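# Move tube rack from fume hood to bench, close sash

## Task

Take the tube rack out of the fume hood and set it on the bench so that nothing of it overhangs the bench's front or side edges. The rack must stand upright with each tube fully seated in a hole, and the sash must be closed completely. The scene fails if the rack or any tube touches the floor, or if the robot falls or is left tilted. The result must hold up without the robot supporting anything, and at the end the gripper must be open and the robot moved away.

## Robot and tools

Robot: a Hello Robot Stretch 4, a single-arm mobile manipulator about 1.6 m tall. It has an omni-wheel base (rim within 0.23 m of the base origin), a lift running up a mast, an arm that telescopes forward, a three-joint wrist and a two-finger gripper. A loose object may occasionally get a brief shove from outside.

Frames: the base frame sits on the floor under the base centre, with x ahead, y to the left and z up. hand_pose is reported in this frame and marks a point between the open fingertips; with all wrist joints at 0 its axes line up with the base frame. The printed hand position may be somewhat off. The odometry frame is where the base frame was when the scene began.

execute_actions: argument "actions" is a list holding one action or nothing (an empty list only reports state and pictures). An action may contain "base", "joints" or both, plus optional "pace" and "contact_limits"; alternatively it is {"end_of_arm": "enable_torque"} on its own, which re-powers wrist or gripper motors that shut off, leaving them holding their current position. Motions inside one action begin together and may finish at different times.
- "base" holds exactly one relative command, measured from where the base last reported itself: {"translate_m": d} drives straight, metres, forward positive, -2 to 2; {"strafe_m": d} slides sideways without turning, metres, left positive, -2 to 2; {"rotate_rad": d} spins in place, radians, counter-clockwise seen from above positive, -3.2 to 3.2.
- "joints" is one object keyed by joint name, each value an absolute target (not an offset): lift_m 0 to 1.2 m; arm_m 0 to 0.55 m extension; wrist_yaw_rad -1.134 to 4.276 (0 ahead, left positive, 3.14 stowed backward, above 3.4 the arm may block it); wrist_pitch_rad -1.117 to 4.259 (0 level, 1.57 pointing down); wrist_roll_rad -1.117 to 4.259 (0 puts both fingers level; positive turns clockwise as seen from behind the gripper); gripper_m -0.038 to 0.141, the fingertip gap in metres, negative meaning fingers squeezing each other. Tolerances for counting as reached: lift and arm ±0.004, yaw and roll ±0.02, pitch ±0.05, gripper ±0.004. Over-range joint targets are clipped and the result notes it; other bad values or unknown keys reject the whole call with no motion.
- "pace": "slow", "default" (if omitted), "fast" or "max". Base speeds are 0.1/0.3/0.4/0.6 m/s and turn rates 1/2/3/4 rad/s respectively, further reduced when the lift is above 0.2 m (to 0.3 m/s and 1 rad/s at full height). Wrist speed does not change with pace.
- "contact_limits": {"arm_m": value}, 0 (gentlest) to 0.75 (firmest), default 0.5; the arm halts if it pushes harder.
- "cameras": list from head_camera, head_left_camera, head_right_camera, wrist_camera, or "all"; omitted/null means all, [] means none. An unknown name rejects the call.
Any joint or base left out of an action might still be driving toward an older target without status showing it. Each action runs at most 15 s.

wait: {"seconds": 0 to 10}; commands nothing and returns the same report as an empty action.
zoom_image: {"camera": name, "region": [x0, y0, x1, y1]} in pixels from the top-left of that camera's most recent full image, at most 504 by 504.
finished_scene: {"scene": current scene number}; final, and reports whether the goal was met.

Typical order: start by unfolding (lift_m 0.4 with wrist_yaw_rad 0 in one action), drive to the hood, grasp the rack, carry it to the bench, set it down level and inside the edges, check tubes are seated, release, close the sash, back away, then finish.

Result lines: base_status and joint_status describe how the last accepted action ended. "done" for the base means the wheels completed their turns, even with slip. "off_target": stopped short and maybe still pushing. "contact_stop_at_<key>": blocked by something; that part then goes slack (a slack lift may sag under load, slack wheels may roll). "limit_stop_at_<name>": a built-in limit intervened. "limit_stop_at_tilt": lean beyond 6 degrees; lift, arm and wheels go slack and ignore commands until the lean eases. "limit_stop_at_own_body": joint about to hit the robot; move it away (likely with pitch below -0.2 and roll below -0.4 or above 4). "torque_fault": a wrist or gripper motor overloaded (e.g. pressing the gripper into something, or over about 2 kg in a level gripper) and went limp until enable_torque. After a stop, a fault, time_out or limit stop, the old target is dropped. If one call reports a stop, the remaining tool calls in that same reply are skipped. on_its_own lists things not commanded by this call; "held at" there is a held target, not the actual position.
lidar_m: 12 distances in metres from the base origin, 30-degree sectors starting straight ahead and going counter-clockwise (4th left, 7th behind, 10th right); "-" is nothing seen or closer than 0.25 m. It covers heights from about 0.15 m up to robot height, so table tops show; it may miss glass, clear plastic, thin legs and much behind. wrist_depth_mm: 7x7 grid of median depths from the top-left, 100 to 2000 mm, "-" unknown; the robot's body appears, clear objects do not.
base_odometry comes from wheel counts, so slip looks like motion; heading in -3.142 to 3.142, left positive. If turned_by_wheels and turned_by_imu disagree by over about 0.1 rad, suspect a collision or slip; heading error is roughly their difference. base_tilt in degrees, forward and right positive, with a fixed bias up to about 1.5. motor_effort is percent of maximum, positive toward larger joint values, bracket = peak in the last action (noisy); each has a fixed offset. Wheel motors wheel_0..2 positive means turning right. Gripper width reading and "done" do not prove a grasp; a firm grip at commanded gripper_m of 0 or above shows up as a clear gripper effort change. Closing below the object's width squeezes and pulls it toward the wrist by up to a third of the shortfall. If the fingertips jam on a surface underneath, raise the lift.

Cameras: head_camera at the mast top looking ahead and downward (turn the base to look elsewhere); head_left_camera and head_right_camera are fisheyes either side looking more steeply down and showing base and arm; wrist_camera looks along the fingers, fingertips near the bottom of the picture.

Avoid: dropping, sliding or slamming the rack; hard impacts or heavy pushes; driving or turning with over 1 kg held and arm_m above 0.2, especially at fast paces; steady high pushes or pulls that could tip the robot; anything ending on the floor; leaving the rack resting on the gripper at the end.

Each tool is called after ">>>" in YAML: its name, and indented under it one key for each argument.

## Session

>>> execute_actions:
  actions: []

Scene clock: 0.00 s.
base_odometry: x=+0.000 y=+0.000 heading=+0.000 (m, m, rad; odometry frame)
turned_by_wheels: +0.000 (rad since the last result)
turned_by_imu: +0.000 (rad since the last result)
base_tilt: forward=-0.3 right=-0.1 (deg)
lidar_m: 1.40 1.57 1.74 1.74 1.75 1.48 1.48 2.70 1.86 1.84 1.65 1.41
base_status: not commanded
joint_positions: lift_m=+0.278 arm_m=+0.000 wrist_yaw_rad=+3.118 wrist_pitch_rad=-0.003 wrist_roll_rad=-0.019 gripper_m=+0.057
joint_status: not commanded
motor_effort: lift_m=+21 arm_m=+0 wrist_yaw_rad=+2 wrist_pitch_rad=-6 wrist_roll_rad=-1 gripper_m=-3 wheel_0=+0 wheel_1=+0 wheel_2=+0 (%)
hand_pose: x=-0.1152 y=+0.0943 z=+0.4573 quat_wxyz=(+0.012, +0.001, -0.009, +1.000) (m; base frame)
wrist_depth_mm: - 136 - - - - 1618 / - 122 184 - - - 1464 / - 129 185 - 1537 1464 1397 / 135 137 - - 1537 1464 1397 / - - - - 1537 1430 1397 / 1499 1537 196 1576 198 1430 1430 / 1060 1008 1098 108 1098 1160 1182
pictures: head_camera, head_left_camera, head_right_camera, wrist_camera
Images, in order (width x height): head_camera 420x560, head_left_camera 420x672, head_right_camera 420x672, wrist_camera 616x392.

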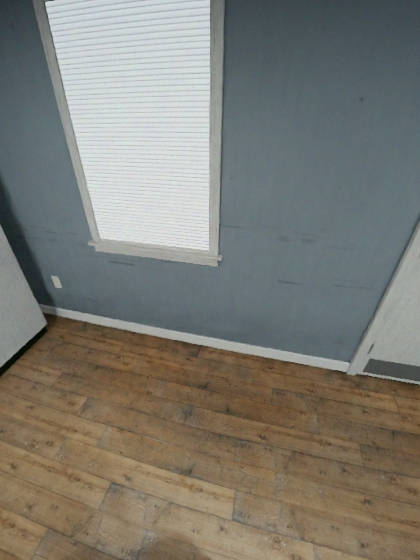

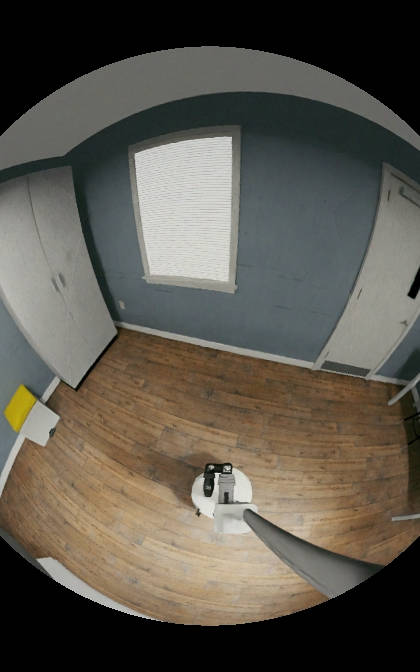

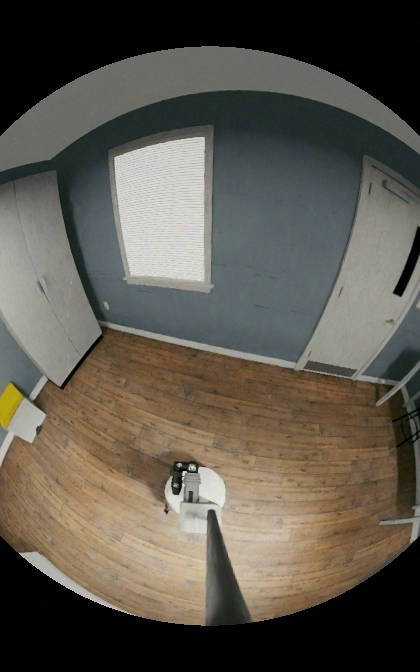

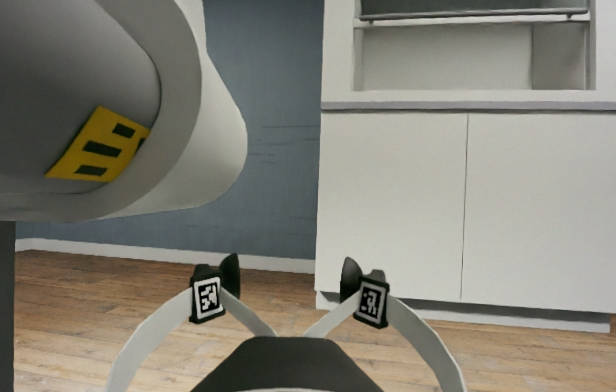

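>>> execute_actions:
  actions:
    - {"base":{"rotate_rad":2.87},"joints":{"lift_m":0.9,"wrist_yaw_rad":0,"gripper_m":0.141,"wrist_roll_rad":0.02},"pace":"fast"}
  cameras: []

>>> execute_actions:
  actions:
    - {"base":{"translate_m":0.8},"joints":{"wrist_pitch_rad":0.3},"pace":"max"}
  cameras: ["head_camera","wrist_camera"]

Scene clock: 8.23 s.
base_odometry: x=+0.000 y=+0.000 heading=+2.870 (m, m, rad; odometry frame)
turned_by_wheels: +2.870 (rad since the last result)
turned_by_imu: +2.896 (rad since the last result)
base_tilt: forward=-0.3 right=-0.2 (deg)
lidar_m: 1.48 2.41 2.74 1.84 1.92 1.48 1.40 1.42 1.78 1.73 1.80 1.56
base_status: done
joint_positions: lift_m=+0.900 arm_m=+0.000 wrist_yaw_rad=+0.000 wrist_pitch_rad=-0.002 wrist_roll_rad=+0.020 gripper_m=+0.141
joint_status: all done
motor_effort: lift_m=+24(24) arm_m=+0(0) wrist_yaw_rad=+1(2) wrist_pitch_rad=-7(7) wrist_roll_rad=+0(0) gripper_m=-3(3) wheel_0=-2(9) wheel_1=+0(9) wheel_2=-1(10) (%)
hand_pose: x=+0.4596 y=-0.0873 z=+1.0787 quat_wxyz=(+1.000, +0.010, -0.001, +0.000) (m; base frame)
wrist_depth_mm: - - - 1281 1281 1255 - / - - - 1983 1921 1576 - / - - - 1863 1921 1537 - / - - - 1863 1863 1661 - / - - - 1281 1281 1281 - / - - 1229 1255 1308 1281 - / - - - 108 1281 1281 -
pictures: none
No camera images: the call's "cameras" was empty. Leave "cameras" out to get every camera's image.

Scene clock: 11.77 s.
base_odometry: x=-0.771 y=+0.215 heading=+2.870 (m, m, rad; odometry frame)
turned_by_wheels: +0.000 (rad since the last result)
turned_by_imu: +0.001 (rad since the last result)
base_tilt: forward=-0.3 right=-0.2 (deg)
lidar_m: 0.68 1.58 2.18 1.90 1.93 2.30 2.20 2.29 1.81 1.75 1.00 0.71
base_status: done
joint_positions: lift_m=+0.900 arm_m=+0.000 wrist_yaw_rad=+0.000 wrist_pitch_rad=+0.302 wrist_roll_rad=+0.020 gripper_m=+0.141
joint_status: all done
motor_effort: lift_m=+23(24) arm_m=+0(0) wrist_yaw_rad=+4(0) wrist_pitch_rad=-6(9) wrist_roll_rad=+0(0) gripper_m=+1(1) wheel_0=+0(5) wheel_1=+0(5) wheel_2=+2(7) (%)
hand_pose: x=+0.4466 y=-0.0874 z=+0.9922 quat_wxyz=(+0.989, +0.010, +0.150, -0.001) (m; base frame)
wrist_depth_mm: 1138 404 609 1008 1008 1008 1042 / 1182 421 621 1042 1060 1042 1060 / 1255 442 627 1060 1098 946 1025 / 1336 466 480 488 484 492 496 / 1397 488 492 508 504 512 512 / 1464 500 508 512 517 525 535 / 1464 544 535 108 559 564 569
pictures: head_camera, wrist_camera
Images, in order (width x height): head_camera 420x560, wrist_camera 616x392.

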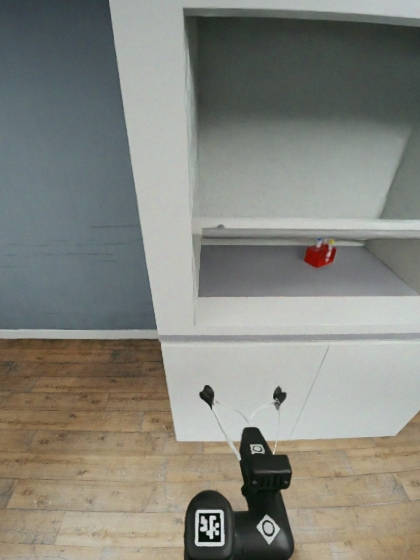

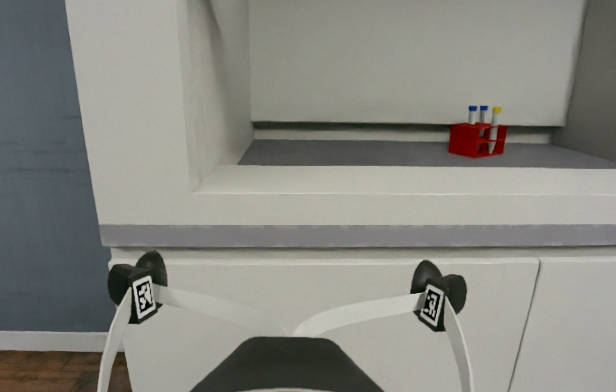

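>>> execute_actions:
  actions:
    - {"base":{"strafe_m":-0.6},"joints":{"wrist_pitch_rad":0.15},"pace":"max"}
  cameras: []

>>> execute_actions:
  actions:
    - {"base":{"translate_m":0.3}}

Scene clock: 19.67 s.
base_odometry: x=-0.610 y=+0.793 heading=+2.870 (m, m, rad; odometry frame)
turned_by_wheels: +0.000 (rad since the last result)
turned_by_imu: -0.001 (rad since the last result)
base_tilt: forward=-0.3 right=-0.2 (deg)
lidar_m: 0.68 0.72 0.98 2.47 2.57 2.29 2.20 1.56 1.16 1.16 1.59 0.72
base_status: done
joint_positions: lift_m=+0.900 arm_m=+0.000 wrist_yaw_rad=+0.000 wrist_pitch_rad=+0.153 wrist_roll_rad=+0.020 gripper_m=+0.141
joint_status: all done
motor_effort: lift_m=+23(23) arm_m=+0(0) wrist_yaw_rad=+3(3) wrist_pitch_rad=-7(11) wrist_roll_rad=+0(1) gripper_m=+0(1) wheel_0=+0(10) wheel_1=+1(10) wheel_2=+0(1) (%)
hand_pose: x=+0.4563 y=-0.0874 z=+1.0342 quat_wxyz=(+0.997, +0.010, +0.076, -0.001) (m; base frame)
wrist_depth_mm: 1008 1025 1008 1025 676 442 442 / 1042 1042 1060 1060 842 455 455 / 1025 1078 1098 1098 831 466 469 / 976 1078 1008 1098 842 477 946 / 473 480 484 480 492 488 1397 / 473 473 477 484 484 492 1430 / 488 492 496 108 504 508 1464
pictures: none
No camera images: the call's "cameras" was empty. Leave "cameras" out to get every camera's image.

Scene clock: 22.13 s.
base_odometry: x=-0.899 y=+0.873 heading=+2.870 (m, m, rad; odometry frame)
turned_by_wheels: +0.000 (rad since the last result)
turned_by_imu: +0.000 (rad since the last result)
base_tilt: forward=-0.3 right=-0.2 (deg)
lidar_m: 0.38 0.40 0.57 2.88 2.58 2.61 2.50 1.78 1.29 1.51 0.57 0.40
base_status: done
joint_positions: lift_m=+0.900 arm_m=+0.000 wrist_yaw_rad=+0.000 wrist_pitch_rad=+0.153 wrist_roll_rad=+0.020 gripper_m=+0.141
joint_status: not commanded
motor_effort: lift_m=+23(23) arm_m=+0(0) wrist_yaw_rad=+4(1) wrist_pitch_rad=-7(7) wrist_roll_rad=+0(0) gripper_m=-1(1) wheel_0=-1(6) wheel_1=+0(5) wheel_2=+2(8) (%)
hand_pose: x=+0.4563 y=-0.0874 z=+1.0342 quat_wxyz=(+0.997, +0.010, +0.076, -0.001) (m; base frame)
wrist_depth_mm: 732 750 741 750 759 436 312 / 750 759 759 778 768 436 317 / 778 768 798 798 788 442 319 / 798 820 788 809 809 439 317 / 615 609 621 627 627 436 319 / 319 283 289 329 291 309 307 / 246 241 252 108 247 245 256
pictures: head_camera, head_left_camera, head_right_camera, wrist_camera
Images, in order (width x height): head_camera 420x560, head_left_camera 420x672, head_right_camera 420x672, wrist_camera 616x392.

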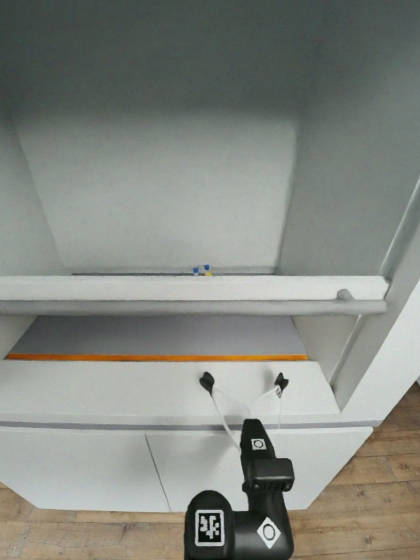

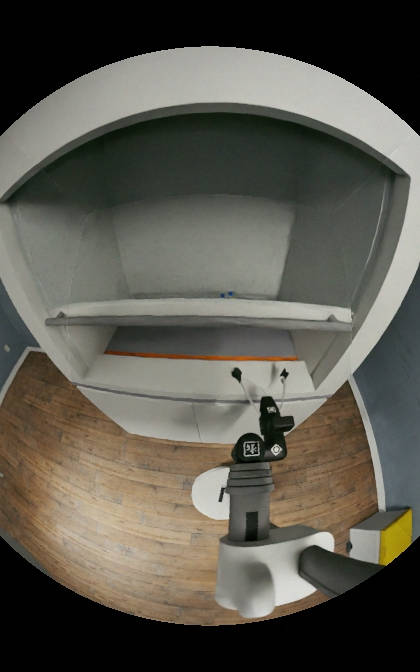

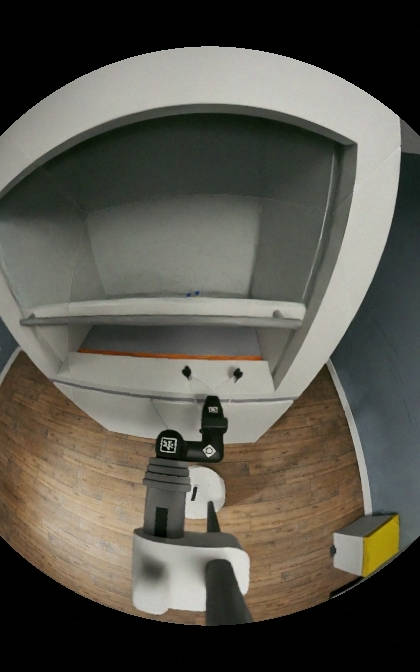

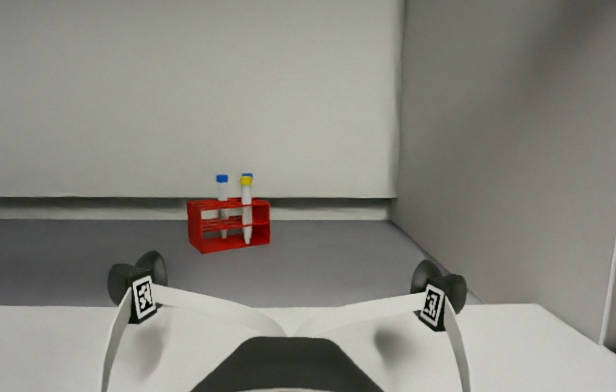

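>>> execute_actions:
  actions:
    - {"base":{"strafe_m":-0.05},"joints":{"arm_m":0.32,"wrist_yaw_rad":0.45,"wrist_pitch_rad":0.3},"contact_limits":{"arm_m":0.2}}
  cameras: ["head_right_camera","wrist_camera"]

Scene clock: 29.30 s.
base_odometry: x=-0.885 y=+0.921 heading=+2.870 (m, m, rad; odometry frame)
turned_by_wheels: +0.000 (rad since the last result)
turned_by_imu: +0.000 (rad since the last result)
base_tilt: forward=-0.3 right=-0.2 (deg)
lidar_m: 0.38 0.40 0.55 2.88 2.60 2.63 2.51 1.77 1.24 1.45 1.52 0.41
base_status: done
joint_positions: lift_m=+0.900 arm_m=+0.319 wrist_yaw_rad=+0.450 wrist_pitch_rad=+0.302 wrist_roll_rad=+0.020 gripper_m=+0.141
joint_status: all done
motor_effort: lift_m=+23(23) arm_m=+8(8) wrist_yaw_rad=+4(13) wrist_pitch_rad=-6(7) wrist_roll_rad=+1(0) gripper_m=+0(3) wheel_0=+0(6) wheel_1=+0(7) wheel_2=+1(0) (%)
contact_limits: arm_m 0.2
hand_pose: x=+0.7754 y=+0.0411 z=+0.9922 quat_wxyz=(+0.964, -0.024, +0.149, +0.219) (m; base frame)
wrist_depth_mm: 621 564 500 452 407 379 353 / 647 591 521 477 427 392 364 / 691 634 554 488 442 407 375 / 574 580 585 387 492 452 394 / 394 397 377 353 377 407 407 / 298 274 277 307 279 294 309 / 243 242 249 108 246 247 249
pictures: head_right_camera, wrist_camera
Images, in order (width x height): head_right_camera 420x672, wrist_camera 616x392.

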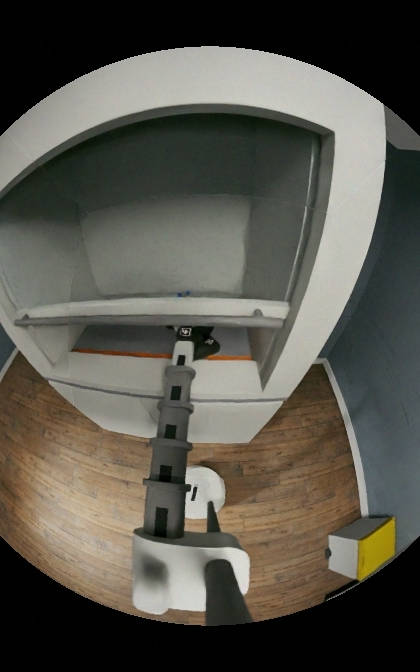

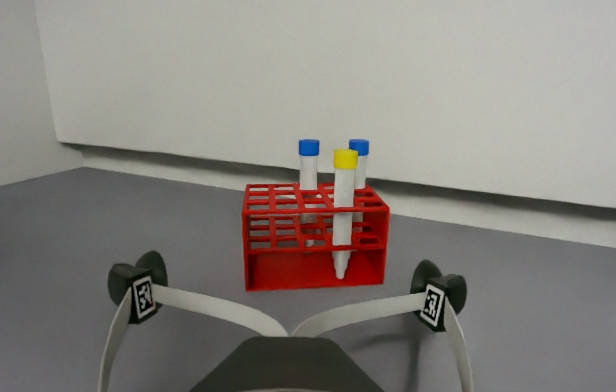

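>>> execute_actions:
  actions:
    - {"base":{"strafe_m":-0.035},"joints":{"arm_m":0.41,"wrist_yaw_rad":0.62,"lift_m":0.878}}
  cameras: ["wrist_camera"]

Scene clock: 34.30 s.
base_odometry: x=-0.876 y=+0.955 heading=+2.871 (m, m, rad; odometry frame)
turned_by_wheels: +0.000 (rad since the last result)
turned_by_imu: +0.000 (rad since the last result)
base_tilt: forward=-0.3 right=-0.2 (deg)
lidar_m: 0.38 0.40 0.55 2.87 2.65 2.62 2.51 1.71 1.22 1.42 1.49 0.40
base_status: done
joint_positions: lift_m=+0.878 arm_m=+0.409 wrist_yaw_rad=+0.620 wrist_pitch_rad=+0.302 wrist_roll_rad=+0.020 gripper_m=+0.141
joint_status: all done
motor_effort: lift_m=+18(22) arm_m=+8(8) wrist_yaw_rad=+4(12) wrist_pitch_rad=-6(7) wrist_roll_rad=+0(0) gripper_m=+0(2) wheel_0=+0(8) wheel_1=+2(7) wheel_2=+1(2) (%)
hand_pose: x=+0.8544 y=+0.0889 z=+0.9706 quat_wxyz=(+0.942, -0.037, +0.146, +0.300) (m; base frame)
wrist_depth_mm: 621 549 455 389 342 301 274 / 640 585 480 407 353 310 283 / 661 683 517 392 355 324 291 / 517 512 436 242 375 351 303 / 349 351 312 286 307 359 342 / 263 239 246 264 246 257 271 / 215 213 220 108 217 215 224
pictures: wrist_camera
Images, in order (width x height): wrist_camera 616x392.

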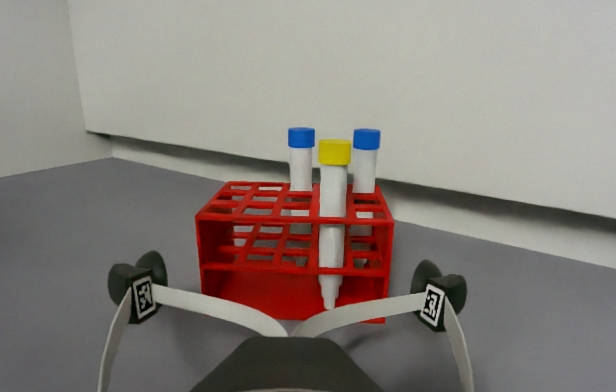

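>>> execute_actions:
  actions:
    - {"base":{"strafe_m":0.015},"joints":{"arm_m":0.431},"pace":"slow"}
  cameras: ["wrist_camera"]

>>> execute_actions:
  actions:
    - {"base":{"strafe_m":0.017},"joints":{"arm_m":0.456},"pace":"slow"}
  cameras: ["wrist_camera"]

Scene clock: 39.50 s.
base_odometry: x=-0.880 y=+0.941 heading=+2.871 (m, m, rad; odometry frame)
turned_by_wheels: +0.000 (rad since the last result)
turned_by_imu: +0.000 (rad since the last result)
base_tilt: forward=-0.3 right=-0.1 (deg)
lidar_m: 0.38 0.40 0.56 2.87 2.62 2.61 2.50 1.73 1.22 1.45 1.51 0.40
base_status: done
joint_positions: lift_m=+0.878 arm_m=+0.429 wrist_yaw_rad=+0.620 wrist_pitch_rad=+0.302 wrist_roll_rad=+0.020 gripper_m=+0.141
joint_status: all done
motor_effort: lift_m=+18(18) arm_m=+8(7) wrist_yaw_rad=+4(3) wrist_pitch_rad=-6(6) wrist_roll_rad=+0(0) gripper_m=+0(1) wheel_0=-1(4) wheel_1=+2(7) wheel_2=+0(1) (%)
hand_pose: x=+0.8754 y=+0.0889 z=+0.9706 quat_wxyz=(+0.942, -0.037, +0.146, +0.300) (m; base frame)
wrist_depth_mm: 597 508 430 368 319 285 258 / 634 559 452 384 332 290 265 / 640 621 480 387 338 301 274 / 512 512 517 254 347 320 283 / 345 349 270 253 267 351 329 / 263 240 224 238 217 259 270 / 215 212 219 108 216 216 224
pictures: wrist_camera
Images, in order (width x height): wrist_camera 616x392.

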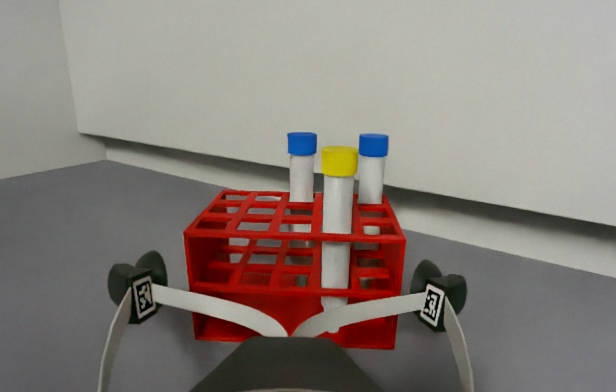

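Scene clock: 40.80 s.
base_odometry: x=-0.885 y=+0.924 heading=+2.871 (m, m, rad; odometry frame)
turned_by_wheels: +0.000 (rad since the last result)
turned_by_imu: +0.000 (rad since the last result)
base_tilt: forward=-0.3 right=-0.2 (deg)
lidar_m: 0.37 0.40 0.57 2.87 2.61 2.64 2.50 1.75 1.25 1.45 1.53 0.40
base_status: done
joint_positions: lift_m=+0.878 arm_m=+0.454 wrist_yaw_rad=+0.620 wrist_pitch_rad=+0.302 wrist_roll_rad=+0.020 gripper_m=+0.141
joint_status: all done
motor_effort: lift_m=+18(18) arm_m=+9(6) wrist_yaw_rad=+5(2) wrist_pitch_rad=-6(6) wrist_roll_rad=+0(1) gripper_m=-1(0) wheel_0=-1(6) wheel_1=+1(5) wheel_2=+0(2) (%)
hand_pose: x=+0.9004 y=+0.0888 z=+0.9706 quat_wxyz=(+0.942, -0.037, +0.146, +0.300) (m; base frame)
wrist_depth_mm: 574 477 397 342 293 263 240 / 597 512 418 353 307 270 246 / 627 580 436 357 309 279 254 / 512 512 496 236 317 290 264 / 347 347 259 215 221 338 314 / 262 240 197 202 200 257 270 / 215 212 208 108 217 216 224
pictures: wrist_camera
Images, in order (width x height): wrist_camera 616x392.

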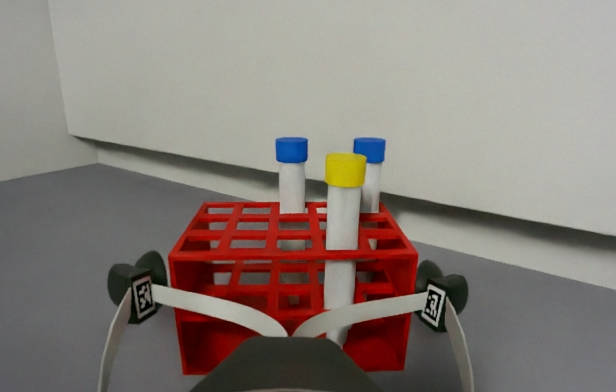

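>>> execute_actions:
  actions:
    - {"base":{"strafe_m":0.006},"joints":{"arm_m":0.472},"pace":"slow"}
  cameras: ["wrist_camera"]

>>> execute_actions:
  actions:
    - {"joints":{"gripper_m":0.05}}
  cameras: []

>>> execute_actions:
  actions:
    - {"joints":{"lift_m":0.94},"pace":"slow"}
  cameras: ["wrist_camera","head_left_camera"]

Scene clock: 46.80 s.
base_odometry: x=-0.886 y=+0.919 heading=+2.871 (m, m, rad; odometry frame)
turned_by_wheels: +0.000 (rad since the last result)
turned_by_imu: +0.000 (rad since the last result)
base_tilt: forward=-0.4 right=-0.2 (deg)
lidar_m: 0.38 0.39 0.56 2.89 2.59 2.62 2.49 1.74 1.24 1.47 1.55 0.41
base_status: done
joint_positions: lift_m=+0.878 arm_m=+0.470 wrist_yaw_rad=+0.620 wrist_pitch_rad=+0.302 wrist_roll_rad=+0.020 gripper_m=+0.141
joint_status: all done
motor_effort: lift_m=+18(18) arm_m=+9(8) wrist_yaw_rad=+3(3) wrist_pitch_rad=-6(6) wrist_roll_rad=+1(0) gripper_m=+0(1) wheel_0=-3(4) wheel_1=+1(4) wheel_2=+0(0) (%)
hand_pose: x=+0.9163 y=+0.0889 z=+0.9706 quat_wxyz=(+0.942, -0.037, +0.146, +0.300) (m; base frame)
wrist_depth_mm: 564 449 379 320 279 249 229 / 580 484 399 332 291 256 234 / 609 535 413 336 294 265 241 / 508 512 473 233 303 276 249 / 345 347 250 200 238 324 300 / 262 195 207 203 198 257 270 / 213 212 208 108 213 216 224
pictures: wrist_camera
Images, in order (width x height): wrist_camera 616x392.

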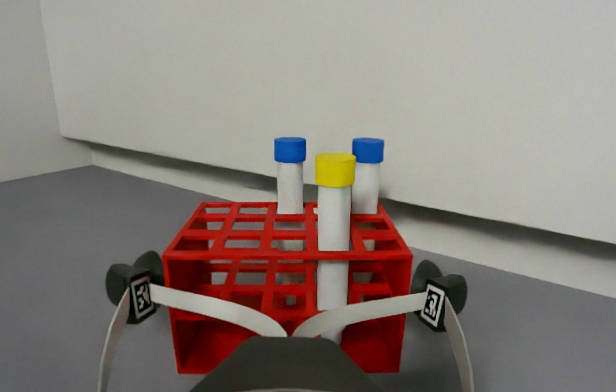

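Scene clock: 48.73 s.
base_odometry: x=-0.886 y=+0.919 heading=+2.871 (m, m, rad; odometry frame)
turned_by_wheels: +0.000 (rad since the last result)
turned_by_imu: +0.000 (rad since the last result)
base_tilt: forward=-0.3 right=-0.1 (deg)
lidar_m: 0.37 0.40 0.56 2.90 2.61 2.63 2.50 1.73 1.24 1.47 1.51 0.40
base_status: not commanded
joint_positions: lift_m=+0.878 arm_m=+0.470 wrist_yaw_rad=+0.620 wrist_pitch_rad=+0.303 wrist_roll_rad=+0.020 gripper_m=+0.050
joint_status: all done
motor_effort: lift_m=+18(18) arm_m=+9(9) wrist_yaw_rad=+4(3) wrist_pitch_rad=-9(9) wrist_roll_rad=+0(1) gripper_m=-24(26) wheel_0=-3(3) wheel_1=+1(1) wheel_2=+0(0) (%)
hand_pose: x=+0.9163 y=+0.0888 z=+0.9704 quat_wxyz=(+0.942, -0.037, +0.147, +0.300) (m; base frame)
wrist_depth_mm: 559 452 377 322 281 249 228 / 580 480 397 336 290 256 235 / 621 539 415 336 291 265 243 / 508 508 477 216 296 276 248 / 347 347 206 185 211 325 298 / 259 169 200 191 187 188 268 / 209 213 163 108 196 207 223
pictures: none
No camera images: the call's "cameras" was empty. Leave "cameras" out to get every camera's image.

Scene clock: 50.13 s.
base_odometry: x=-0.886 y=+0.919 heading=+2.871 (m, m, rad; odometry frame)
turned_by_wheels: +0.000 (rad since the last result)
turned_by_imu: +0.000 (rad since the last result)
base_tilt: forward=-0.3 right=-0.2 (deg)
lidar_m: 0.38 0.40 0.54 2.89 2.61 2.60 2.49 1.74 1.24 1.47 1.52 0.40
base_status: not commanded
joint_positions: lift_m=+0.940 arm_m=+0.471 wrist_yaw_rad=+0.620 wrist_pitch_rad=+0.303 wrist_roll_rad=+0.020 gripper_m=+0.050
joint_status: all done
motor_effort: lift_m=+25(25) arm_m=+9(8) wrist_yaw_rad=+3(1) wrist_pitch_rad=-9(9) wrist_roll_rad=+0(1) gripper_m=-26(26) wheel_0=-3(3) wheel_1=+1(1) wheel_2=+0(0) (%)
hand_pose: x=+0.9163 y=+0.0888 z=+1.0318 quat_wxyz=(+0.942, -0.037, +0.147, +0.300) (m; base frame)
wrist_depth_mm: 554 455 375 322 278 250 228 / 580 488 394 336 291 256 232 / 609 521 415 336 293 266 239 / 634 591 421 217 294 276 248 / 480 477 206 185 190 286 258 / 357 169 200 191 188 188 271 / 291 293 164 108 195 286 301
pictures: head_left_camera, wrist_camera
Images, in order (width x height): head_left_camera 420x672, wrist_camera 616x392.

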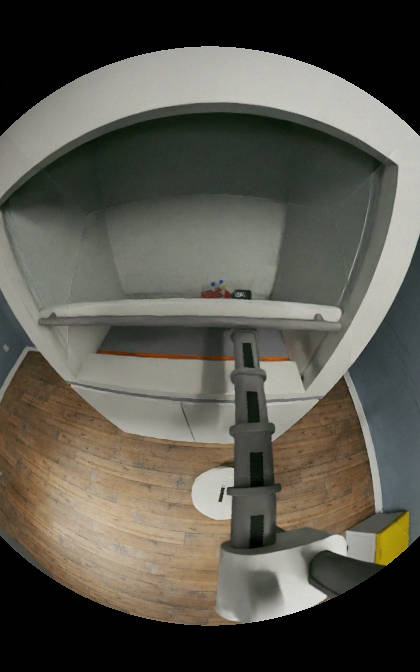

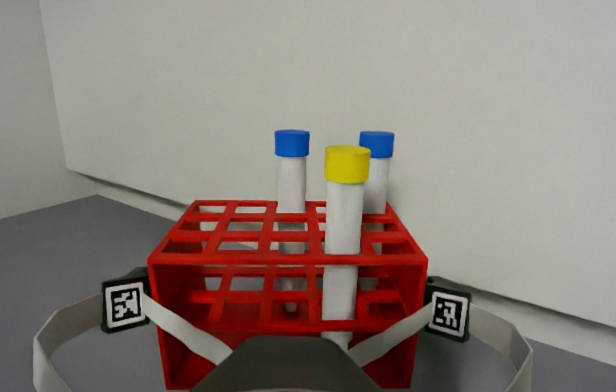

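>>> execute_actions:
  actions:
    - {"joints":{"arm_m":0.2},"contact_limits":{"arm_m":0.2}}
  cameras: []

>>> execute_actions:
  actions:
    - {"base":{"translate_m":-1.1},"joints":{"lift_m":0.96}}
  cameras: ["wrist_camera"]

>>> execute_actions:
  actions:
    - {"base":{"rotate_rad":1.57},"joints":{"lift_m":1.0},"pace":"slow"}
  cameras: []

>>> execute_actions:
  actions:
    - {"base":{"translate_m":1.6}}
  cameras: ["wrist_camera","head_camera"]

Scene clock: 56.50 s.
base_odometry: x=-0.886 y=+0.919 heading=+2.871 (m, m, rad; odometry frame)
turned_by_wheels: +0.000 (rad since the last result)
turned_by_imu: +0.000 (rad since the last result)
base_tilt: forward=-0.3 right=-0.2 (deg)
lidar_m: 0.37 0.41 0.56 2.87 2.61 2.63 2.50 1.74 1.24 1.46 1.53 0.39
base_status: not commanded
joint_positions: lift_m=+0.940 arm_m=+0.201 wrist_yaw_rad=+0.620 wrist_pitch_rad=+0.303 wrist_roll_rad=+0.020 gripper_m=+0.050
joint_status: all done
motor_effort: lift_m=+24(25) arm_m=-8(13) wrist_yaw_rad=+3(1) wrist_pitch_rad=-10(10) wrist_roll_rad=+0(1) gripper_m=-25(25) wheel_0=-3(3) wheel_1=+1(1) wheel_2=+0(0) (%)
contact_limits: arm_m 0.2
hand_pose: x=+0.6473 y=+0.0888 z=+1.0317 quat_wxyz=(+0.942, -0.037, +0.147, +0.300) (m; base frame)
wrist_depth_mm: 603 715 715 627 539 477 427 / 609 732 759 634 554 492 442 / 621 750 820 654 559 508 459 / 627 707 707 216 559 554 477 / 477 484 206 185 190 492 496 / 362 169 198 191 187 188 370 / 253 294 164 108 196 287 303
pictures: none
No camera images: the call's "cameras" was empty. Leave "cameras" out to get every camera's image.

Scene clock: 61.63 s.
base_odometry: x=+0.174 y=+0.624 heading=+2.870 (m, m, rad; odometry frame)
turned_by_wheels: +0.000 (rad since the last result)
turned_by_imu: -0.001 (rad since the last result)
base_tilt: forward=-0.3 right=-0.2 (deg)
lidar_m: 0.61 1.55 3.28 2.48 2.02 1.46 1.37 1.42 1.09 1.09 1.13 2.08
base_status: done
joint_positions: lift_m=+0.960 arm_m=+0.201 wrist_yaw_rad=+0.620 wrist_pitch_rad=+0.303 wrist_roll_rad=+0.020 gripper_m=+0.050
joint_status: all done
motor_effort: lift_m=+24(27) arm_m=-8(8) wrist_yaw_rad=+3(1) wrist_pitch_rad=-10(10) wrist_roll_rad=-1(0) gripper_m=-25(28) wheel_0=-1(5) wheel_1=-1(5) wheel_2=-2(6) (%)
hand_pose: x=+0.6472 y=+0.0888 z=+1.0518 quat_wxyz=(+0.942, -0.037, +0.147, +0.300) (m; base frame)
wrist_depth_mm: - - - 1182 1499 1397 1281 / - - - 1281 1576 1464 1281 / - - - 1205 1537 1430 1308 / - - - 217 1042 960 854 / - - 206 185 212 991 878 / 1863 169 198 191 187 188 917 / 1537 1537 163 108 195 1078 946
pictures: wrist_camera
Images, in order (width x height): wrist_camera 616x392.

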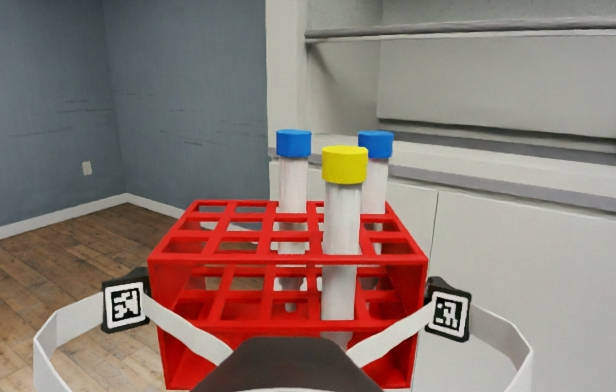

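Scene clock: 64.50 s.
base_odometry: x=+0.174 y=+0.624 heading=-1.843 (m, m, rad; odometry frame)
turned_by_wheels: +1.569 (rad since the last result)
turned_by_imu: +1.583 (rad since the last result)
base_tilt: forward=-0.2 right=-0.2 (deg)
lidar_m: 0.60 1.97 1.47 1.34 1.42 1.09 1.09 1.13 2.11 1.49 1.56 3.30
base_status: done
joint_positions: lift_m=+1.000 arm_m=+0.201 wrist_yaw_rad=+0.620 wrist_pitch_rad=+0.303 wrist_roll_rad=+0.020 gripper_m=+0.050
joint_status: all done
motor_effort: lift_m=+24(26) arm_m=-8(8) wrist_yaw_rad=-2(1) wrist_pitch_rad=-10(9) wrist_roll_rad=+0(0) gripper_m=-26(25) wheel_0=-2(6) wheel_1=-3(5) wheel_2=-2(7) (%)
hand_pose: x=+0.6472 y=+0.0889 z=+1.0918 quat_wxyz=(+0.942, -0.037, +0.147, +0.300) (m; base frame)
wrist_depth_mm: 1182 1366 1708 - - - - / 1205 1430 1808 - - - - / 1229 1499 1921 - - - 1863 / 1255 1537 1921 216 - - - / 1336 1499 207 184 212 - - / 1255 169 199 189 187 189 - / 1336 1537 163 108 195 1537 1618
pictures: none
No camera images: the call's "cameras" was empty. Leave "cameras" out to get every camera's image.

Scene clock: 71.33 s.
base_odometry: x=-0.257 y=-0.917 heading=-1.843 (m, m, rad; odometry frame)
turned_by_wheels: +0.000 (rad since the last result)
turned_by_imu: +0.002 (rad since the last result)
base_tilt: forward=-0.2 right=-0.2 (deg)
lidar_m: 0.61 0.93 1.25 1.38 1.47 1.95 2.67 2.13 1.69 2.34 2.38 0.91
base_status: done
joint_positions: lift_m=+1.000 arm_m=+0.201 wrist_yaw_rad=+0.620 wrist_pitch_rad=+0.303 wrist_roll_rad=+0.020 gripper_m=+0.050
joint_status: not commanded
motor_effort: lift_m=+23(24) arm_m=-8(8) wrist_yaw_rad=+3(2) wrist_pitch_rad=-10(10) wrist_roll_rad=+0(0) gripper_m=-26(28) wheel_0=+1(4) wheel_1=+1(6) wheel_2=+0(13) (%)
hand_pose: x=+0.6472 y=+0.0888 z=+1.0919 quat_wxyz=(+0.942, -0.037, +0.147, +0.300) (m; base frame)
wrist_depth_mm: 1182 1397 1366 1255 1078 976 891 / 1229 1499 1576 1308 1160 1078 946 / 1205 1499 1618 1281 1160 1042 960 / 1229 917 946 217 798 960 960 / 1308 1118 206 185 189 647 661 / 1255 169 199 191 187 188 496 / 1336 1499 164 108 195 445 410
pictures: head_camera, wrist_camera
Images, in order (width x height): head_camera 420x560, wrist_camera 616x392.

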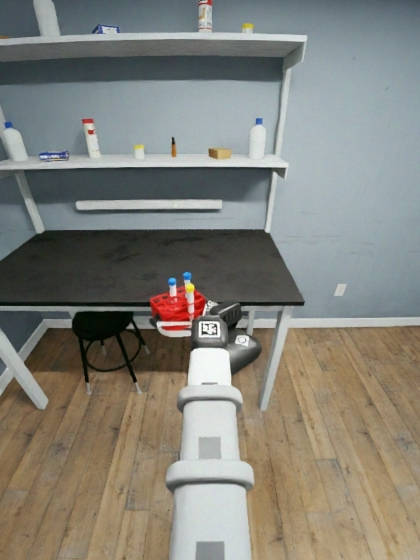

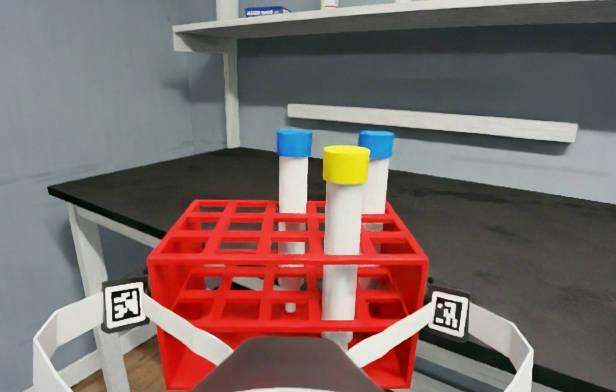

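>>> execute_actions:
  actions:
    - {"base":{"translate_m":0.17},"joints":{"arm_m":0.5}}
  cameras: []

>>> execute_actions:
  actions:
    - {"joints":{"lift_m":0.878,"wrist_yaw_rad":0},"pace":"slow"}
  cameras: ["wrist_camera"]

Scene clock: 76.50 s.
base_odometry: x=-0.303 y=-1.080 heading=-1.843 (m, m, rad; odometry frame)
turned_by_wheels: +0.000 (rad since the last result)
turned_by_imu: +0.000 (rad since the last result)
base_tilt: forward=-0.3 right=-0.2 (deg)
lidar_m: 0.70 0.74 1.02 1.38 1.43 1.97 2.83 2.12 1.79 2.34 2.15 0.74
base_status: done
joint_positions: lift_m=+1.000 arm_m=+0.499 wrist_yaw_rad=+0.620 wrist_pitch_rad=+0.303 wrist_roll_rad=+0.020 gripper_m=+0.050
joint_status: all done
motor_effort: lift_m=+23(23) arm_m=+8(7) wrist_yaw_rad=+2(3) wrist_pitch_rad=-9(10) wrist_roll_rad=+0(1) gripper_m=-26(27) wheel_0=-1(5) wheel_1=+0(4) wheel_2=+0(9) (%)
hand_pose: x=+0.9443 y=+0.0888 z=+1.0919 quat_wxyz=(+0.942, -0.037, +0.147, +0.300) (m; base frame)
wrist_depth_mm: 960 1042 891 768 683 609 554 / 1255 1138 976 820 715 627 564 / 1255 1205 991 788 691 627 569 / 931 917 946 216 723 668 597 / 621 627 206 185 190 647 609 / 477 169 199 192 188 189 492 / 384 387 164 108 195 377 407
pictures: none
No camera images: the call's "cameras" was empty. Leave "cameras" out to get every camera's image.

Scene clock: 78.33 s.
base_odometry: x=-0.303 y=-1.080 heading=-1.843 (m, m, rad; odometry frame)
turned_by_wheels: +0.000 (rad since the last result)
turned_by_imu: +0.000 (rad since the last result)
base_tilt: forward=-0.3 right=-0.2 (deg)
lidar_m: 0.70 0.74 1.01 1.36 1.43 1.99 2.85 2.13 1.79 2.34 2.14 0.75
base_status: not commanded
joint_positions: lift_m=+0.878 arm_m=+0.499 wrist_yaw_rad=+0.000 wrist_pitch_rad=+0.303 wrist_roll_rad=+0.020 gripper_m=+0.050
joint_status: all done
motor_effort: lift_m=+18(23) arm_m=+8(8) wrist_yaw_rad=+1(0) wrist_pitch_rad=-9(9) wrist_roll_rad=+0(0) gripper_m=-26(26) wheel_0=-1(1) wheel_1=+0(0) wheel_2=+0(0) (%)
hand_pose: x=+0.9448 y=-0.0873 z=+0.9703 quat_wxyz=(+0.988, +0.010, +0.151, -0.001) (m; base frame)
wrist_depth_mm: 668 661 683 683 691 699 699 / 683 691 699 715 723 715 741 / 715 741 750 741 750 759 768 / 544 544 544 216 473 615 809 / 368 370 207 184 190 384 387 / 278 169 198 191 187 189 287 / 224 227 163 108 195 222 239
pictures: wrist_camera
Images, in order (width x height): wrist_camera 616x392.

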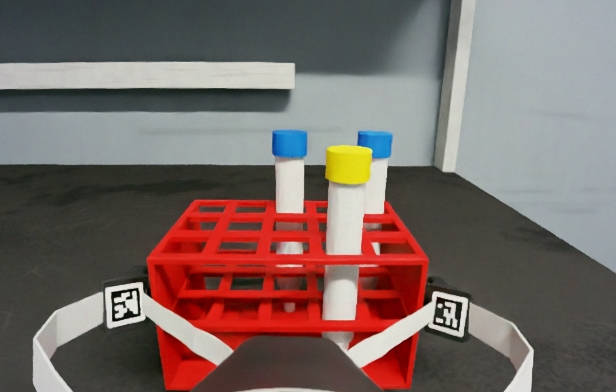

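>>> execute_actions:
  actions:
    - {"joints":{"lift_m":0.865},"pace":"slow"}
  cameras: []

>>> execute_actions:
  actions:
    - {"joints":{"gripper_m":0.141}}
  cameras: []

>>> execute_actions:
  actions:
    - {"joints":{"arm_m":0.25,"lift_m":0.8,"wrist_pitch_rad":0}}
  cameras: ["wrist_camera"]

>>> execute_actions:
  actions:
    - {"base":{"translate_m":-1.6},"joints":{"arm_m":0,"gripper_m":0.0},"pace":"max"}
  cameras: []

>>> execute_actions:
  actions:
    - {"base":{"rotate_rad":-1.55},"pace":"fast"}
  cameras: []

>>> execute_actions:
  actions:
    - {"base":{"translate_m":0.85},"joints":{"lift_m":1.1},"pace":"max"}
  cameras: ["wrist_camera","head_right_camera"]

Scene clock: 85.93 s.
base_odometry: x=-0.303 y=-1.080 heading=-1.843 (m, m, rad; odometry frame)
turned_by_wheels: +0.000 (rad since the last result)
turned_by_imu: +0.000 (rad since the last result)
base_tilt: forward=-0.3 right=-0.2 (deg)
lidar_m: 0.70 0.73 1.00 1.37 1.43 1.98 2.85 2.14 1.79 2.34 2.14 0.73
base_status: not commanded
joint_positions: lift_m=+0.865 arm_m=+0.499 wrist_yaw_rad=+0.000 wrist_pitch_rad=+0.303 wrist_roll_rad=+0.020 gripper_m=+0.050
joint_status: all done
motor_effort: lift_m=+18(19) arm_m=+8(8) wrist_yaw_rad=+1(2) wrist_pitch_rad=-9(10) wrist_roll_rad=+0(1) gripper_m=-26(25) wheel_0=-1(1) wheel_1=+0(0) wheel_2=+0(0) (%)
hand_pose: x=+0.9448 y=-0.0873 z=+0.9573 quat_wxyz=(+0.988, +0.010, +0.151, -0.001) (m; base frame)
wrist_depth_mm: 661 676 668 691 683 691 691 / 715 707 715 715 723 715 741 / 723 723 732 741 741 759 759 / 500 508 508 217 436 530 798 / 342 343 206 185 189 355 353 / 255 169 199 191 187 187 267 / 208 209 164 108 196 206 223
pictures: none
No camera images: the call's "cameras" was empty. Leave "cameras" out to get every camera's image.

Scene clock: 87.87 s.
base_odometry: x=-0.303 y=-1.080 heading=-1.843 (m, m, rad; odometry frame)
turned_by_wheels: +0.000 (rad since the last result)
turned_by_imu: +0.000 (rad since the last result)
base_tilt: forward=-0.2 right=-0.2 (deg)
lidar_m: 0.70 0.74 1.01 1.38 1.43 1.98 2.85 2.13 1.80 2.32 2.13 0.73
base_status: not commanded
joint_positions: lift_m=+0.865 arm_m=+0.499 wrist_yaw_rad=+0.000 wrist_pitch_rad=+0.302 wrist_roll_rad=+0.020 gripper_m=+0.141
joint_status: all done
motor_effort: lift_m=+18(18) arm_m=+8(8) wrist_yaw_rad=+2(0) wrist_pitch_rad=-5(9) wrist_roll_rad=+0(0) gripper_m=-2(28) wheel_0=-1(1) wheel_1=+0(0) wheel_2=+0(0) (%)
hand_pose: x=+0.9449 y=-0.0874 z=+0.9577 quat_wxyz=(+0.989, +0.010, +0.150, -0.001) (m; base frame)
wrist_depth_mm: 661 683 683 676 683 699 707 / 699 691 707 715 723 723 732 / 723 732 741 732 741 768 759 / 504 512 517 243 480 530 820 / 345 347 212 206 225 357 359 / 258 198 210 202 212 257 271 / 213 211 209 108 213 214 223
pictures: none
No camera images: the call's "cameras" was empty. Leave "cameras" out to get every camera's image.

Scene clock: 89.73 s.
base_odometry: x=-0.303 y=-1.080 heading=-1.843 (m, m, rad; odometry frame)
turned_by_wheels: +0.000 (rad since the last result)
turned_by_imu: +0.000 (rad since the last result)
base_tilt: forward=-0.3 right=-0.2 (deg)
lidar_m: 0.70 0.74 1.02 1.39 1.43 1.97 2.83 2.13 1.80 2.34 2.13 0.76
base_status: not commanded
joint_positions: lift_m=+0.800 arm_m=+0.251 wrist_yaw_rad=+0.000 wrist_pitch_rad=+0.002 wrist_roll_rad=+0.020 gripper_m=+0.141
joint_status: all done
motor_effort: lift_m=+18(19) arm_m=-8(8) wrist_yaw_rad=+2(1) wrist_pitch_rad=-7(12) wrist_roll_rad=+1(0) gripper_m=+0(0) wheel_0=-1(1) wheel_1=+0(0) wheel_2=+0(0) (%)
hand_pose: x=+0.7109 y=-0.0874 z=+0.9778 quat_wxyz=(+1.000, +0.010, +0.001, +0.000) (m; base frame)
wrist_depth_mm: 723 768 768 759 778 1008 1042 / 976 991 960 991 1025 1025 1025 / 976 991 976 1008 1008 1025 1025 / 976 976 991 1008 1008 1025 1042 / 683 699 691 488 707 1042 1025 / 351 297 306 364 306 332 357 / 246 242 253 108 245 243 250
pictures: wrist_camera
Images, in order (width x height): wrist_camera 616x392.

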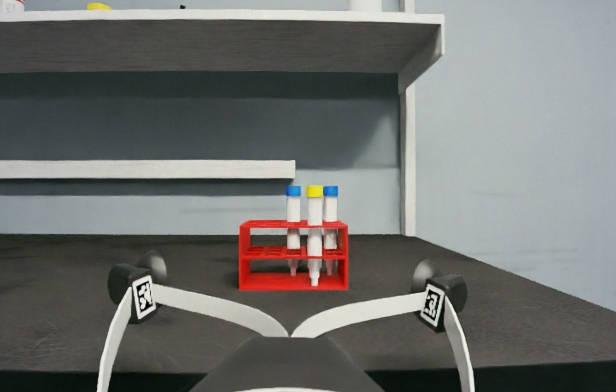

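Scene clock: 95.10 s.
base_odometry: x=+0.128 y=+0.461 heading=-1.843 (m, m, rad; odometry frame)
turned_by_wheels: +0.000 (rad since the last result)
turned_by_imu: -0.002 (rad since the last result)
base_tilt: forward=-0.2 right=-0.2 (deg)
lidar_m: 2.32 1.97 1.47 1.35 1.41 1.25 1.26 1.31 1.55 1.48 1.55 3.21
base_status: done
joint_positions: lift_m=+0.800 arm_m=+0.002 wrist_yaw_rad=+0.000 wrist_pitch_rad=+0.002 wrist_roll_rad=+0.020 gripper_m=+0.000
joint_status: all done
motor_effort: lift_m=+19(19) arm_m=-8(11) wrist_yaw_rad=+2(3) wrist_pitch_rad=-7(7) wrist_roll_rad=+0(0) gripper_m=-5(5) wheel_0=+1(7) wheel_1=+1(5) wheel_2=-2(12) (%)
hand_pose: x=+0.4611 y=-0.0874 z=+0.9777 quat_wxyz=(+1.000, +0.010, +0.001, +0.000) (m; base frame)
wrist_depth_mm: - - - - - - - / - - - - - - - / - - - - - - - / - - - - - - - / - - - - - - - / - - 185 203 - - - / - 1921 - 108 1863 - -
pictures: none
No camera images: the call's "cameras" was empty. Leave "cameras" out to get every camera's image.

Scene clock: 97.07 s.
base_odometry: x=+0.128 y=+0.461 heading=+2.890 (m, m, rad; odometry frame)
turned_by_wheels: -1.550 (rad since the last result)
turned_by_imu: -1.564 (rad since the last result)
base_tilt: forward=-0.2 right=-0.2 (deg)
lidar_m: 1.48 1.55 3.19 2.31 1.95 1.45 1.36 1.44 1.26 1.24 1.30 1.55
base_status: done
joint_positions: lift_m=+0.800 arm_m=+0.002 wrist_yaw_rad=+0.000 wrist_pitch_rad=+0.002 wrist_roll_rad=+0.020 gripper_m=+0.000
joint_status: not commanded
motor_effort: lift_m=+19(19) arm_m=-8(8) wrist_yaw_rad=+2(2) wrist_pitch_rad=-7(7) wrist_roll_rad=+0(0) gripper_m=-5(5) wheel_0=+0(6) wheel_1=+0(7) wheel_2=+2(7) (%)
hand_pose: x=+0.4611 y=-0.0874 z=+0.9777 quat_wxyz=(+1.000, +0.010, +0.001, +0.000) (m; base frame)
wrist_depth_mm: - 1255 1921 1921 1397 - - / - 1308 1863 1921 1464 - - / - 1281 1983 1863 1281 - - / - 1255 1983 1921 1281 - - / - 1255 1281 1281 1255 - - / - 1255 184 204 1229 - - / - 1255 1255 108 1281 - -
pictures: none
No camera images: the call's "cameras" was empty. Leave "cameras" out to get every camera's image.

Scene clock: 100.57 s.
base_odometry: x=-0.695 y=+0.672 heading=+2.890 (m, m, rad; odometry frame)
turned_by_wheels: +0.000 (rad since the last result)
turned_by_imu: +0.001 (rad since the last result)
base_tilt: forward=-0.3 right=-0.2 (deg)
lidar_m: 0.62 0.67 2.13 2.38 2.45 2.34 2.25 1.74 1.33 1.45 1.73 0.64
base_status: done
joint_positions: lift_m=+1.100 arm_m=+0.002 wrist_yaw_rad=+0.000 wrist_pitch_rad=+0.002 wrist_roll_rad=+0.020 gripper_m=+0.000
joint_status: all done
motor_effort: lift_m=+23(27) arm_m=-8(8) wrist_yaw_rad=+2(2) wrist_pitch_rad=-6(6) wrist_roll_rad=+0(0) gripper_m=-5(6) wheel_0=-1(6) wheel_1=+0(5) wheel_2=+1(7) (%)
hand_pose: x=+0.4610 y=-0.0874 z=+1.2774 quat_wxyz=(+1.000, +0.010, +0.001, +0.000) (m; base frame)
wrist_depth_mm: 820 1060 1042 1060 1060 741 517 / 820 1025 1042 1042 1078 741 517 / 820 1060 1042 1060 1042 759 530 / 759 1042 1042 1060 1060 654 496 / 809 1042 1078 1060 1060 707 496 / 842 1060 185 202 1042 741 521 / 798 750 842 108 759 715 512
pictures: head_right_camera, wrist_camera
Images, in order (width x height): head_right_camera 420x672, wrist_camera 616x392.

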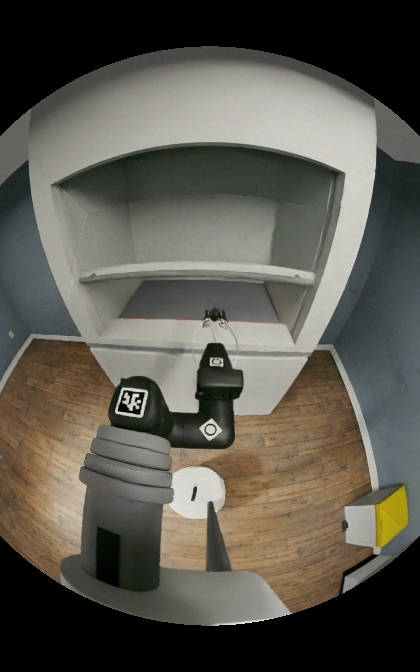

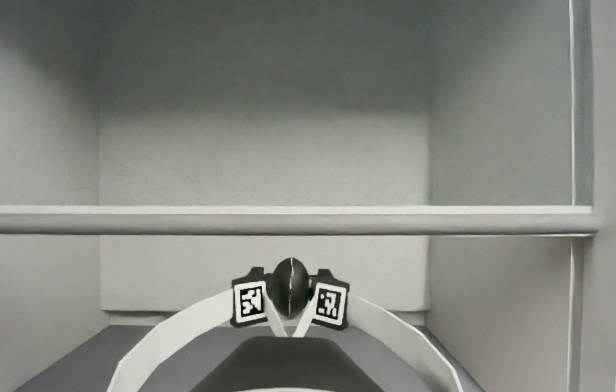

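>>> execute_actions:
  actions:
    - {"joints":{"lift_m":1.2,"wrist_yaw_rad":1.8,"wrist_pitch_rad":-0.15,"arm_m":0.15},"pace":"fast"}
  cameras: []

>>> execute_actions:
  actions:
    - {"joints":{"arm_m":0.46},"contact_limits":{"arm_m":0.2}}
  cameras: []

>>> execute_actions:
  actions:
    - {"joints":{"lift_m":1.18},"pace":"slow"}
  cameras: []

>>> execute_actions:
  actions:
    - {"joints":{"lift_m":1.167},"pace":"slow"}
  cameras: []

>>> execute_actions:
  actions:
    - {"joints":{"lift_m":1.154},"pace":"slow"}
  cameras: ["wrist_camera"]

Scene clock: 107.57 s.
base_odometry: x=-0.695 y=+0.672 heading=+2.890 (m, m, rad; odometry frame)
turned_by_wheels: +0.000 (rad since the last result)
turned_by_imu: +0.000 (rad since the last result)
base_tilt: forward=-0.3 right=-0.2 (deg)
lidar_m: 0.63 0.65 2.14 2.35 2.46 2.33 2.25 1.72 1.31 1.46 1.74 0.66
base_status: not commanded
joint_positions: lift_m=+1.199 arm_m=+0.149 wrist_yaw_rad=+1.800 wrist_pitch_rad=-0.148 wrist_roll_rad=+0.020 gripper_m=+0.000
joint_status: all done
motor_effort: lift_m=+23(25) arm_m=+8(6) wrist_yaw_rad=+2(9) wrist_pitch_rad=-6(10) wrist_roll_rad=+0(0) gripper_m=-8(7) wheel_0=-1(1) wheel_1=+0(1) wheel_2=+1(1) (%)
hand_pose: x=+0.3398 y=+0.2977 z=+1.4201 quat_wxyz=(+0.619, +0.064, -0.038, +0.782) (m; base frame)
wrist_depth_mm: 1661 1618 1661 1661 1708 1708 521 / - - - - - - 1921 / - - - - - - - / - - - - - - - / - - - - - - - / - - 184 204 - - - / - - - 108 - - -
pictures: none
No camera images: the call's "cameras" was empty. Leave "cameras" out to get every camera's image.

Scene clock: 109.43 s.
base_odometry: x=-0.695 y=+0.672 heading=+2.889 (m, m, rad; odometry frame)
turned_by_wheels: -0.001 (rad since the last result)
turned_by_imu: +0.004 (rad since the last result)
base_tilt: forward=-0.4 right=-0.2 (deg)
lidar_m: 0.63 0.68 2.16 2.36 2.45 2.34 2.25 1.74 1.31 1.47 1.74 0.67
base_status: not commanded
joint_positions: lift_m=+1.200 arm_m=+0.426 wrist_yaw_rad=+1.799 wrist_pitch_rad=-0.147 wrist_roll_rad=+0.020 gripper_m=+0.000
joint_status: arm_m contact_stop (moved +0.277 of +0.311)
on_its_own: arm_m is slack since a contact_stop (your +0.460 is given up)
motor_effort: lift_m=+21(23) arm_m=+0(23) wrist_yaw_rad=+7(8) wrist_pitch_rad=-7(9) wrist_roll_rad=+0(0) gripper_m=-6(6) wheel_0=-2(2) wheel_1=+1(5) wheel_2=-11(12) (%)
contact_limits: arm_m 0.2
hand_pose: x=+0.6172 y=+0.2977 z=+1.4201 quat_wxyz=(+0.620, +0.064, -0.038, +0.781) (m; base frame)
wrist_depth_mm: 1618 1618 1661 1661 439 413 397 / - - - - 436 410 389 / - - - - 427 397 384 / - - - - 418 389 375 / - - - - 413 382 368 / - - 185 204 399 375 362 / - - - 108 387 366 355
pictures: none
No camera images: the call's "cameras" was empty. Leave "cameras" out to get every camera's image.

not run: a stop came earlier in this reply.

not run: a stop came earlier in this reply.

not run: a stop came earlier in this reply.


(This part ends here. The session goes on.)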